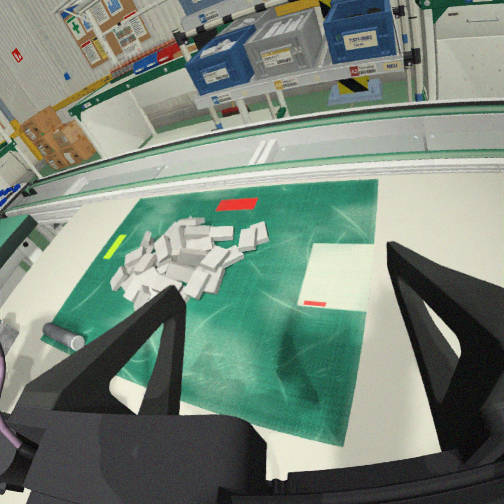

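Call:
execute_actions --actions '[{"rows":[[0,-0.025,0.02,0.015,0,0,-0.18,0,0,0,0,0,0,1],[0,-0.04,0.02,0.015,0,0,-0.18,0,0,0,0,0,0,1],[0,-0.06,0.02,0.01,0,0,-0.18,0,0,0,0,0,0,1],[0,-0.08,0.02,0,0,0,-0.18,0,0,0,0,0,0,1],[0,-0.105,0.02,-0.02,0,0,-0.18,0,0,0,0,0,0,1],[0,-0.135,0.02,-0.045,0,0,-0.18,0,0,0,0,0,0,1],[0,-0.17,0.02,-0.075,0,0,-0.18,0,0,0,0,0,0,1],[0,-0.205,0.02,-0.105,0,0,-0.18,0,0,0,0,0,0,1],[0,-0.24,0.02,-0.135,0,0,-0.18,0,0,0,0,0,0,1],[0,-0.275,0.02,-0.165,0,0,-0.18,0,0,0,0,0,0,1],[0,-0.31,0.025,-0.195,0,0,-0.18,0,0,0,0,0,0,1],[0,-0.345,0.03,-0.225,0,0,-0.18,0,0,0,0,0,0,1],[0,-0.38,0.04,-0.26,0,0,-0.18,0,0,0,0,0,0,1],[0,-0.415,0.05,-0.295,0,0,-0.18,0,0,0,0,0,0,1],[0,-0.45,0.06,-0.33,0,0,-0.18,0,0,0,0,0,0,1]],"steps":15}]' --pictures false

Call:
execute_actions --actions '[{"rows":[[0.015,-0.12,0.05,-0.13,0,0,-0.18,0,0,0,0,0,0,1],[0.03,-0.15,0.062,-0.16,0,0,-0.18,0,0,0,0,0,0,1],[0.045,-0.18,0.074,-0.19,0,0,-0.18,0,0,0,0,0,0,1],[0.06,-0.21,0.086,-0.22,0,0,-0.18,0,0,0,0,0,0,1],[0.075,-0.235,0.098,-0.25,0,0,-0.18,0,0,0,0,0,0,1],[0.09,-0.26,0.11,-0.28,0,0,-0.18,0,0,0,0,0,0,1],[0.105,-0.28,0.122,-0.31,0,0,-0.18,0,0,0,0,0,0,1],[0.12,-0.3,0.134,-0.34,0,0,-0.18,0,0,0,0,0,0,1],[0.135,-0.315,0.146,-0.37,0,0,-0.18,0,0,0,0,0,0,1],[0.15,-0.33,0.158,-0.4,0,0,-0.18,0,0,0,0,0,0,1],[0.165,-0.34,0.17,-0.43,0,0,-0.18,0,0,0,0,0,0,1],[0.18,-0.35,0.182,-0.46,0,0,-0.18,0,0,0,0,0,0,1],[0.19,-0.355,0.194,-0.48,0,0,-0.18,0,0,0,0,0,0,1],[0.2,-0.36,0.2,-0.5,0,0,-0.18,0,0,0,0,0,0,1]],"steps":15}]' --pictures false

Call:
execute_actions --actions '[{"steps":8}]'

Scene clock: 262.87 s of 6200.00 s.
left_arm: end_effector_position=(+0.1712, -0.1577, +0.1082) grip_measured=-0.091 end_effector_quat_wxyz=(+0.473, +0.469, +0.670, -0.329) | right_arm: end_effector_position=(+0.2817, -0.2860, +0.2444) grip_measured=+1.000 end_effector_quat_wxyz=(+0.633, -0.114, +0.754, +0.134)
Joint positions: left_arm=[-1.232  1.636  0.542  0.75  -0.008 -0.     0.043] | right_arm=[-0.02   0.4    0.417 -0.188 -0.295  0.008  0.094]
Joint velocities: left_arm=[ 0.002 -1.263  0.295 -1.897 -0.066 -0.037 -0.   ] | right_arm=[-0.012 -0.012 -0.002 -0.007  0.095  0.007  0.   ]
Steps of this call (steps 1 to 15: the robot went on to your last target; steps 16 to 90: nothing new was sent; then 11.10 s passed at rest; steps 91 to 105: all 15 steps of this action). Readings (joint positions):
91: left_arm=[-1.232 2.087 0.523 1.217 -0.008 -0.000] | right_arm=[-0.020 0.400 0.417 -0.188 -0.295 0.008]
92: left_arm=[-1.232 2.085 0.523 1.217 -0.008 -0.000] | right_arm=[-0.020 0.400 0.417 -0.188 -0.295 0.008]
94: left_arm=[-1.232 2.070 0.523 1.198 -0.008 -0.000] | right_arm=[-0.020 0.400 0.417 -0.188 -0.295 0.008]
98: left_arm=[-1.232 1.960 0.523 1.085 -0.008 -0.000] | right_arm=[-0.020 0.400 0.417 -0.188 -0.295 0.008]
105: the state above

Scene clock: 263.37 s of 6200.00 s.
left_arm: end_effector_position=(+0.2285, -0.0663, +0.1679) grip_measured=-0.091 end_effector_quat_wxyz=(+0.412, +0.423, +0.776, -0.222) | right_arm: end_effector_position=(+0.2817, -0.2860, +0.2444) grip_measured=+1.000 end_effector_quat_wxyz=(+0.633, -0.114, +0.754, +0.134)
Joint positions: left_arm=[-1.007  1.222  0.746 -0.122 -0.008 -0.     0.043] | right_arm=[-0.02   0.4    0.417 -0.188 -0.295  0.008  0.094]
Joint velocities: left_arm=[ 0.295 -0.193  0.217 -1.282 -0.022  0.007 -0.001] | right_arm=[-0.017 -0.017 -0.002  0.022  0.007  0.007  0.   ]
Steps of this call (steps 1 to 15: all 15 steps of this action). Readings (joint positions):
1: left_arm=[-1.231 1.594 0.553 0.691 -0.008 -0.000] | right_arm=[-0.020 0.400 0.417 -0.188 -0.295 0.008]
2: left_arm=[-1.227 1.554 0.563 0.633 -0.007 -0.000] | right_arm=[-0.020 0.400 0.417 -0.188 -0.295 0.008]
4: left_arm=[-1.206 1.477 0.588 0.513 -0.004 -0.000] | right_arm=[-0.020 0.400 0.417 -0.188 -0.295 0.008]
8: left_arm=[-1.127 1.344 0.646 0.273 -0.004 -0.000] | right_arm=[-0.020 0.400 0.417 -0.188 -0.295 0.008]
15: the state above

Scene clock: 263.63 s of 6200.00 s.
left_arm: end_effector_position=(+0.2189, -0.0419, +0.1402) grip_measured=-0.091 end_effector_quat_wxyz=(+0.351, +0.434, +0.809, -0.184) | right_arm: end_effector_position=(+0.2817, -0.2860, +0.2444) grip_measured=+1.000 end_effector_quat_wxyz=(+0.633, -0.114, +0.754, +0.134)
Joint positions: left_arm=[-0.994  1.215  0.754 -0.295 -0.01  -0.     0.043] | right_arm=[-0.02   0.4    0.417 -0.188 -0.295  0.008  0.094]
Joint velocities: left_arm=[-0.012  0.002 -0.017 -0.227 -0.022  0.007 -0.001] | right_arm=[-0.012 -0.002 -0.017 -0.11  -0.007 -0.051  0.   ]
Steps of this call (steps 1 to 8: the robot went on to your last target). Readings (joint positions):
1: left_arm=[-0.998 1.217 0.751 -0.159 -0.009 -0.000] | right_arm=[-0.020 0.400 0.417 -0.188 -0.295 0.008]
2: left_arm=[-0.995 1.215 0.754 -0.188 -0.010 -0.000] | right_arm=[-0.020 0.400 0.417 -0.188 -0.295 0.008]
4: left_arm=[-0.994 1.215 0.754 -0.237 -0.010 -0.000] | right_arm=[-0.020 0.400 0.417 -0.188 -0.295 0.008]
8: the state above
camera_calibration (this result's frames):
cam_left_wrist: T_world_to_cam=[[-0.888077, -0.44889, -0.0990831, 0.191369], [-0.394494, 0.854856, -0.337038, 0.214697], [0.235995, -0.260228, -0.936263, 0.171886], [0, 0, 0, 1]] pos_world=[0.214083, -0.0529019, 0.252253]
cam_right_wrist: T_world_to_cam=[[0.316931, -0.881645, -0.349652, -0.242232], [-0.77628, -0.029319, -0.629706, 0.378646], [0.544926, 0.471001, -0.693695, 0.274732], [0, 0, 0, 1]] pos_world=[0.220998, -0.33186, 0.344319]

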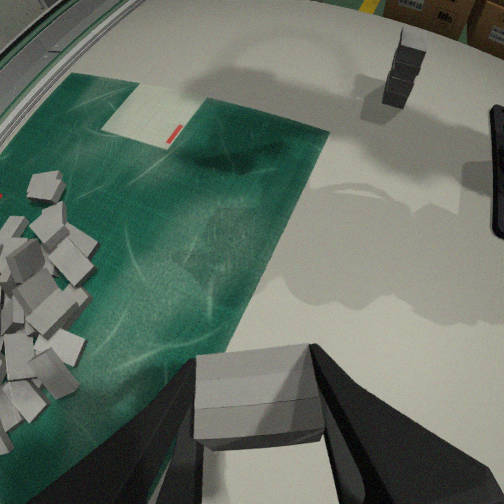

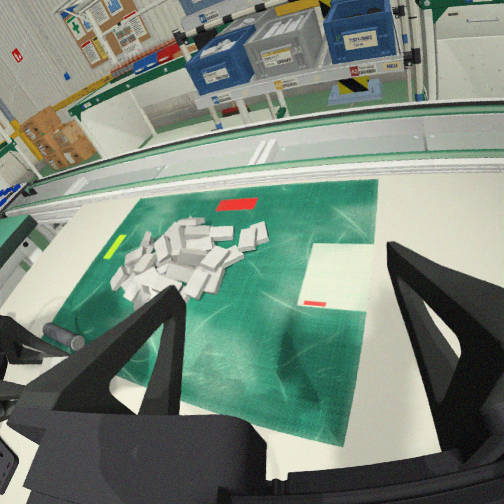

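Call:
execute_actions --actions '[{"rows":[[0.015,-0.01,0.04,-0.05,0.005,0,-0.18,0,0,0,0,0,0,1],[0.03,0.0,0.07,-0.095,0.005,0,-0.18,0,0,0,0,0,0,1],[0.05,0.02,0.1,-0.14,0.005,0,-0.18,0,0,0,0,0,0,1],[0.07,0.045,0.13,-0.185,0.005,0,-0.18,0,0,0,0,0,0,1],[0.09,0.07,0.16,-0.23,0.005,0,-0.18,0,0,0,0,0,0,1],[0.11,0.1,0.19,-0.275,0.005,0,-0.18,0,0,0,0,0,0,1],[0.13,0.13,0.22,-0.32,0.005,0,-0.18,0,0,0,0,0,0,1],[0.15,0.16,0.25,-0.365,0.005,0,-0.18,0,0,0,0,0,0,1],[0.17,0.19,0.28,-0.41,0.005,0,-0.18,0,0,0,0,0,0,1],[0.19,0.22,0.305,-0.455,0.005,0,-0.18,0,0,0,0,0,0,1],[0.21,0.25,0.33,-0.5,0.005,0,-0.18,0,0,0,0,0,0,1],[0.225,0.28,0.35,-0.54,0.005,0,-0.18,0,0,0,0,0,0,1],[0.236,0.31,0.365,-0.567,0.005,0,-0.18,0,0,0,0,0,0,1],[0.2445,0.34,0.375,-0.567,0.005,0,-0.18,0,0,0,0,0,0,1],[0.2445,0.358,0.38,-0.567,0.005,0,-0.18,0.99,-0.15,-0.24,0.09,0.06,0,1]],"steps":15}]' --pictures false

Call:
execute_actions --actions '[{"steps":24}]'

Scene clock: 272.53 s of 6200.00 s.
left_arm: end_effector_position=(+0.2143, +0.0902, +0.0860) grip_measured=-0.091 end_effector_quat_wxyz=(-0.047, +0.346, +0.937, +0.019) | right_arm: end_effector_position=(+0.2810, -0.2836, +0.2444) grip_measured=+1.000 end_effector_quat_wxyz=(+0.645, -0.116, +0.744, +0.132)
Joint positions: left_arm=[-0.713  1.609  1.173 -1.235 -0.003 -0.     0.043] | right_arm=[ 0.007  0.378  0.386 -0.148 -0.269  0.009  0.094]
Joint velocities: left_arm=[ 0.33   1.004  0.32  -1.516 -0.022 -0.007  0.001] | right_arm=[ 1.507 -1.272 -1.643  2.454  1.341 -0.022  0.   ]
Steps of this call (steps 1 to 30: the robot went on to your last target; steps 31 to 90: nothing new was sent; then 5.40 s passed at rest; steps 91 to 105: all 15 steps of this action). Readings (joint positions):
91: left_arm=[-0.993 1.215 0.756 -0.326 -0.010 -0.000] | right_arm=[-0.020 0.400 0.417 -0.188 -0.295 0.008]
92: left_arm=[-0.988 1.215 0.766 -0.357 -0.007 -0.000] | right_arm=[-0.020 0.400 0.417 -0.188 -0.295 0.008]
94: left_arm=[-0.961 1.230 0.813 -0.465 -0.001 -0.000] | right_arm=[-0.020 0.400 0.417 -0.188 -0.295 0.008]
98: left_arm=[-0.865 1.340 0.969 -0.728 -0.000 -0.000] | right_arm=[-0.020 0.400 0.417 -0.188 -0.295 0.008]
105: the state above

Scene clock: 273.33 s of 6200.00 s.
left_arm: end_effector_position=(+0.1837, +0.1200, +0.0850) grip_measured=-0.091 end_effector_quat_wxyz=(-0.160, +0.336, +0.926, +0.060) | right_arm: end_effector_position=(+0.0784, -0.1002, +0.1792) grip_measured=+1.000 end_effector_quat_wxyz=(+0.495, -0.480, +0.573, +0.442)
Joint positions: left_arm=[-0.7    1.682  1.193 -1.426 -0.004 -0.     0.043] | right_arm=[ 1.163  0.225  0.11  -0.007 -0.183  0.009  0.094]
Joint velocities: left_arm=[ 0.002 -0.012 -0.022 -0.022 -0.022 -0.051 -0.   ] | right_arm=[ 0.007 -0.017 -0.037 -0.022  0.037  0.037  0.   ]
Steps of this call (steps 1 to 24: the robot went on to your last target). Readings (joint positions):
1: left_arm=[-0.704 1.640 1.180 -1.278 -0.004 -0.000] | right_arm=[0.072 0.319 0.322 -0.091 -0.245 0.009]
2: left_arm=[-0.701 1.661 1.182 -1.309 -0.004 -0.000] | right_arm=[0.144 0.263 0.256 -0.061 -0.233 0.009]
4: left_arm=[-0.700 1.682 1.182 -1.356 -0.004 -0.000] | right_arm=[0.286 0.225 0.160 -0.046 -0.214 0.009]
8: left_arm=[-0.700 1.682 1.189 -1.406 -0.004 -0.000] | right_arm=[0.570 0.225 0.110 -0.051 -0.193 0.009]
24: the state above
camera_calibration (this result's frames):
cam_left_wrist: T_world_to_cam=[[-0.736242, -0.673157, 0.0693308, 0.21203], [-0.432067, 0.546449, 0.717434, -0.00190895], [-0.520831, 0.49825, -0.693168, 0.198028], [0, 0, 0, 1]] pos_world=[0.25842, 0.045105, 0.123936]
cam_right_wrist: T_world_to_cam=[[0.936734, -0.130062, -0.324981, -0.0144926], [-0.324737, -0.669469, -0.6681, 0.0926186], [-0.13067, 0.731366, -0.66935, 0.327455], [0, 0, 0, 1]] pos_world=[0.086441, -0.179369, 0.27635]

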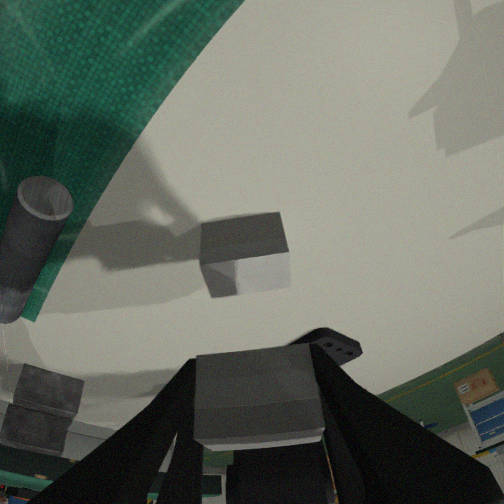

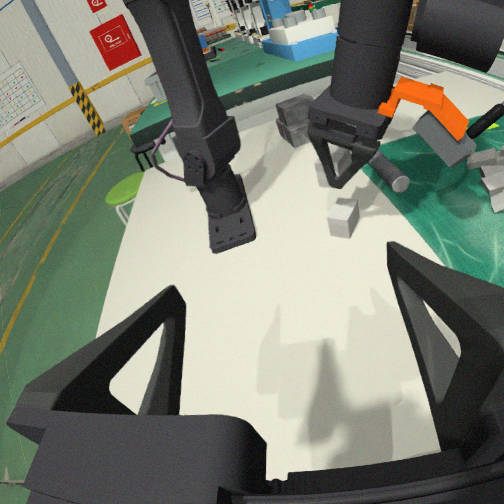

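Call:
execute_actions --actions '[{"rows":[[0,0.003,-0.008,0.01,0,0,-0.18,0,0,0,0,0,0,1],[0,0.007,-0.017,0.02,0,0,-0.18,0,0,0,0,0,0,1],[0,0.011,-0.026,0.03,0,0,-0.18,0,0,0,0,0,0,1],[0,0.015,-0.035,0.04,0,0,-0.18,0,0,0,0,0,0,1],[0,0.019,-0.044,0.05,0,0,-0.18,0,0,0,0,0,0,1],[0,0.023,-0.053,0.06,0,0,-0.18,0,0,0,0,0,0,1],[0,0.026,-0.062,0.068,0,0,-0.18,0,0,0,0,0,0,1],[0,0.029,-0.07,0.075,0,0,-0.18,0,0,0,0,0,0,1],[0,0.032,-0.077,0.075,0,0,-0.18,0,0,0,0,0,0,1],[0,0.034,-0.083,0.075,0,0,-0.18,0,0,0,0,0,0,1],[0,0.036,-0.088,0.075,0,0,-0.18,0,0,0,0,0,0,1],[0,0.038,-0.091,0.075,0,0,-0.18,0,0,0,0,0,0,1]],"steps":15}]' --pictures false

Call:
execute_actions --actions '[{"steps":12}]'

Call:
zoom_image --camera "cam_right_wrist" --region '[300,160,390,250]'

Call:
zoom_image --camera "cam_left_wrist" --region '[160,260,360,460]'

Scene clock: 280.63 s of 6200.00 s.
left_arm: end_effector_position=(+0.1814, +0.1220, +0.0465) grip_measured=-0.091 end_effector_quat_wxyz=(-0.166, +0.336, +0.925, +0.062) | right_arm: end_effector_position=(+0.0786, -0.1002, +0.1794) grip_measured=+1.000 end_effector_quat_wxyz=(+0.495, -0.480, +0.573, +0.442)
Joint positions: left_arm=[-0.7    1.731  1.083 -1.28  -0.004 -0.     0.043] | right_arm=[ 1.163  0.225  0.11  -0.006 -0.182  0.009  0.094]
Joint velocities: left_arm=[-0.002 -0.002 -0.027  0.022  0.022 -0.007  0.   ] | right_arm=[-0.002 -0.002  0.007 -0.037 -0.007  0.037  0.   ]
Steps of this call (steps 1 to 30: the robot went on to your last target; steps 31 to 90: nothing new was sent; then 3.80 s passed at rest; steps 91 to 105: all 15 steps of this action). Readings (joint positions):
91: left_arm=[-0.700 1.682 1.193 -1.425 -0.004 -0.000] | right_arm=[1.163 0.225 0.110 -0.006 -0.182 0.009]
92: left_arm=[-0.700 1.682 1.190 -1.419 -0.004 -0.000] | right_arm=[1.163 0.225 0.110 -0.006 -0.182 0.009]
94: left_arm=[-0.700 1.683 1.177 -1.396 -0.004 -0.000] | right_arm=[1.163 0.225 0.110 -0.006 -0.182 0.009]
98: left_arm=[-0.700 1.702 1.132 -1.334 -0.004 -0.000] | right_arm=[1.163 0.225 0.110 -0.006 -0.182 0.009]
105: the state above

Scene clock: 281.03 s of 6200.00 s.
left_arm: end_effector_position=(+0.1837, +0.1201, +0.0453) grip_measured=-0.091 end_effector_quat_wxyz=(-0.160, +0.336, +0.926, +0.060) | right_arm: end_effector_position=(+0.0786, -0.1002, +0.1794) grip_measured=+1.000 end_effector_quat_wxyz=(+0.495, -0.480, +0.573, +0.442)
Joint positions: left_arm=[-0.7    1.731  1.082 -1.266 -0.004 -0.     0.043] | right_arm=[ 1.163  0.225  0.11  -0.006 -0.182  0.009  0.094]
Joint velocities: left_arm=[-0.007  0.002 -0.012  0.007 -0.007 -0.007 -0.001] | right_arm=[-0.007  0.012 -0.002 -0.081 -0.007  0.022  0.   ]
Steps of this call (steps 1 to 12: the robot went on to your last target). Readings (joint positions):
1: left_arm=[-0.700 1.731 1.082 -1.277 -0.004 -0.000] | right_arm=[1.163 0.225 0.110 -0.006 -0.182 0.009]
2: left_arm=[-0.700 1.731 1.082 -1.275 -0.004 -0.000] | right_arm=[1.163 0.225 0.110 -0.006 -0.182 0.009]
4: left_arm=[-0.700 1.731 1.082 -1.271 -0.004 -0.000] | right_arm=[1.163 0.225 0.110 -0.006 -0.182 0.009]
8: left_arm=[-0.700 1.731 1.082 -1.267 -0.004 -0.000] | right_arm=[1.163 0.225 0.110 -0.006 -0.182 0.009]
12: the state above
camera_calibration (this result's frames):
cam_left_wrist: T_world_to_cam=[[-0.736263, -0.67314, 0.0692797, 0.214776], [-0.432277, 0.546625, 0.717174, 0.026553], [-0.520628, 0.49808, -0.693442, 0.170435], [0, 0, 0, 1]] pos_world=[0.258343, 0.0451693, 0.0842642]
cam_right_wrist: T_world_to_cam=[[0.936709, -0.130906, -0.324716, -0.0147607], [-0.325245, -0.668647, -0.668676, 0.0930277], [-0.129586, 0.731967, -0.668904, 0.327505], [0, 0, 0, 1]] pos_world=[0.0865234, -0.179452, 0.276481]

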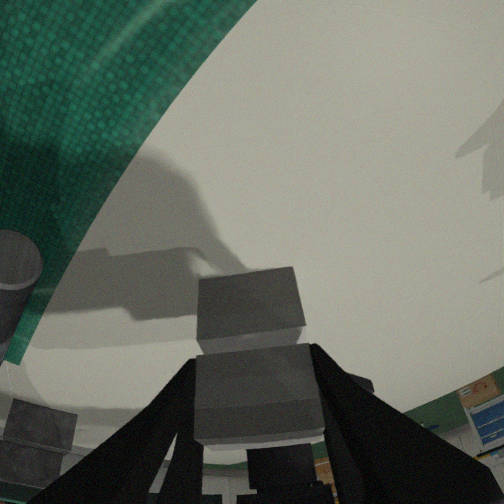

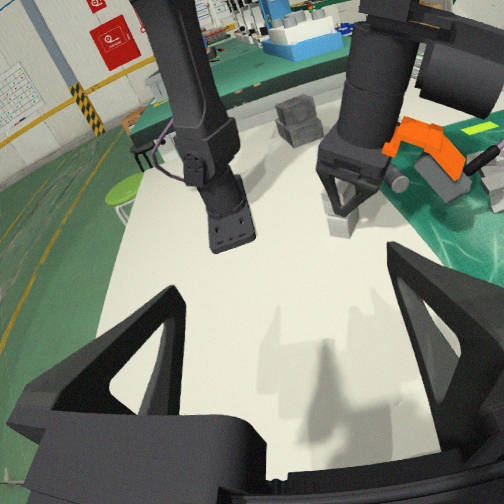

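Region (300, 160, 390, 250) of cam_right_wrist's 504x504 image, scaled by 5.600, with more detail than that image has.

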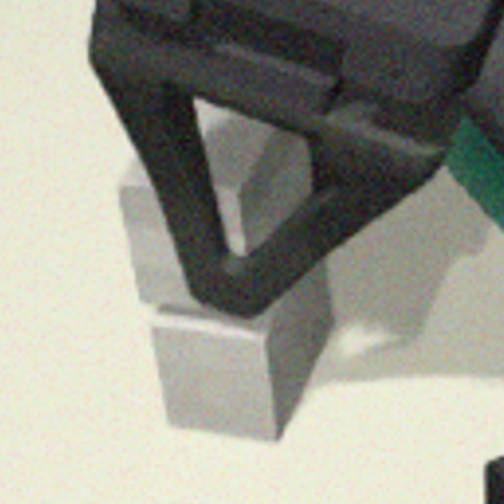

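Region (160, 260, 360, 460) of cam_left_wrist's 504x504 image, scaled by 2.520, with more detail than that image has.

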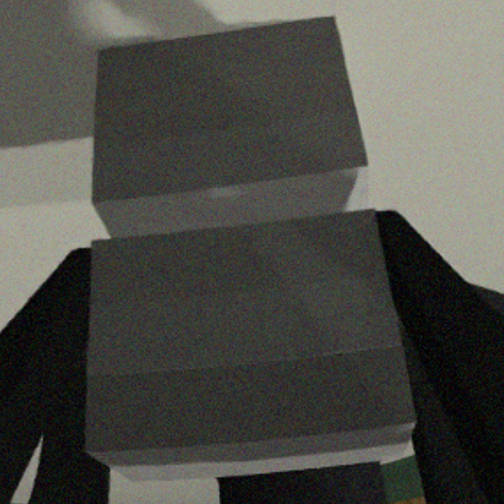

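Call:
execute_actions --actions '[{"rows":[[0,0.004,0,0.004,0,0,-0.18,0,0,0,0,0,0,1],[0,0.008,0,0.007,0,0,-0.18,0,0,0,0,0,0,1],[0,0.011,0,0.007,0,0,-0.18,0,0,0,0,0,0,1],[0,0.014,0,0.007,0,0,-0.18,0,0,0,0,0,0,1]],"steps":15}]'

Call:
zoom_image --camera "cam_right_wrist" --region '[300,160,390,250]'

Call:
zoom_image --camera "cam_left_wrist" --region '[160,260,360,460]'

Scene clock: 288.07 s of 6200.00 s.
left_arm: end_effector_position=(+0.1862, +0.1179, +0.0408) grip_measured=-0.091 end_effector_quat_wxyz=(-0.158, +0.336, +0.927, +0.060) | right_arm: end_effector_position=(+0.0786, -0.1002, +0.1794) grip_measured=+1.000 end_effector_quat_wxyz=(+0.495, -0.480, +0.573, +0.442)
Joint positions: left_arm=[-0.7    1.746  1.082 -1.247 -0.004 -0.     0.043] | right_arm=[ 1.163  0.225  0.11  -0.006 -0.182  0.009  0.094]
Joint velocities: left_arm=[-0.007 -0.007 -0.007 -0.007 -0.066  0.022 -0.   ] | right_arm=[ 0.007  0.002 -0.002 -0.022  0.037  0.037  0.   ]
Steps of this call (steps 1 to 30: the robot went on to your last target; steps 31 to 90: nothing new was sent; then 3.53 s passed at rest; steps 91 to 105: all 15 steps of this action). Readings (joint positions):
91: left_arm=[-0.700 1.731 1.082 -1.265 -0.004 -0.000] | right_arm=[1.163 0.225 0.110 -0.006 -0.182 0.009]
92: left_arm=[-0.700 1.731 1.082 -1.263 -0.004 -0.000] | right_arm=[1.163 0.225 0.110 -0.006 -0.182 0.009]
94: left_arm=[-0.700 1.732 1.082 -1.258 -0.004 -0.000] | right_arm=[1.163 0.225 0.110 -0.006 -0.182 0.009]
98: left_arm=[-0.700 1.744 1.082 -1.251 -0.004 -0.000] | right_arm=[1.163 0.225 0.110 -0.006 -0.182 0.009]
105: the state above
camera_calibration (this result's frames):
cam_left_wrist: T_world_to_cam=[[-0.736485, -0.672955, 0.0687171, 0.215573], [-0.434583, 0.548549, 0.714305, 0.032334], [-0.51839, 0.496212, -0.696453, 0.169683], [0, 0, 0, 1]] pos_world=[0.26078, 0.0431351, 0.0802666]
cam_right_wrist: T_world_to_cam=[[0.936709, -0.130906, -0.324716, -0.0147607], [-0.325245, -0.668647, -0.668676, 0.0930277], [-0.129586, 0.731967, -0.668904, 0.327505], [0, 0, 0, 1]] pos_world=[0.0865234, -0.179452, 0.276481]

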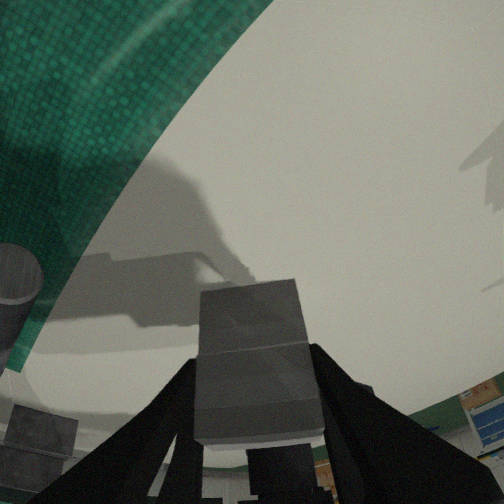

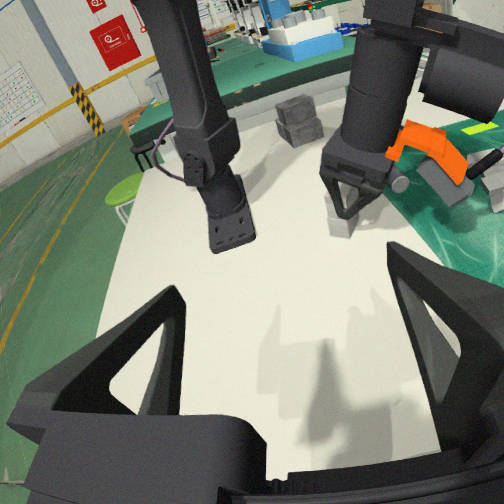

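Region (300, 160, 390, 250) of cam_right_wrist's 504x504 image, scaled by 5.600, with more detail than that image has.

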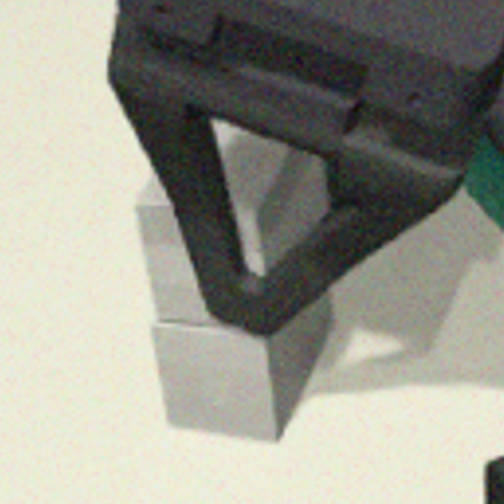

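Region (160, 260, 360, 460) of cam_left_wrist's 504x504 image, scaled by 2.520, with more detail than that image has.

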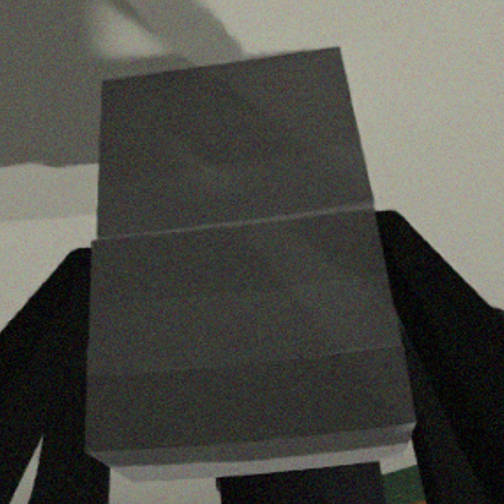

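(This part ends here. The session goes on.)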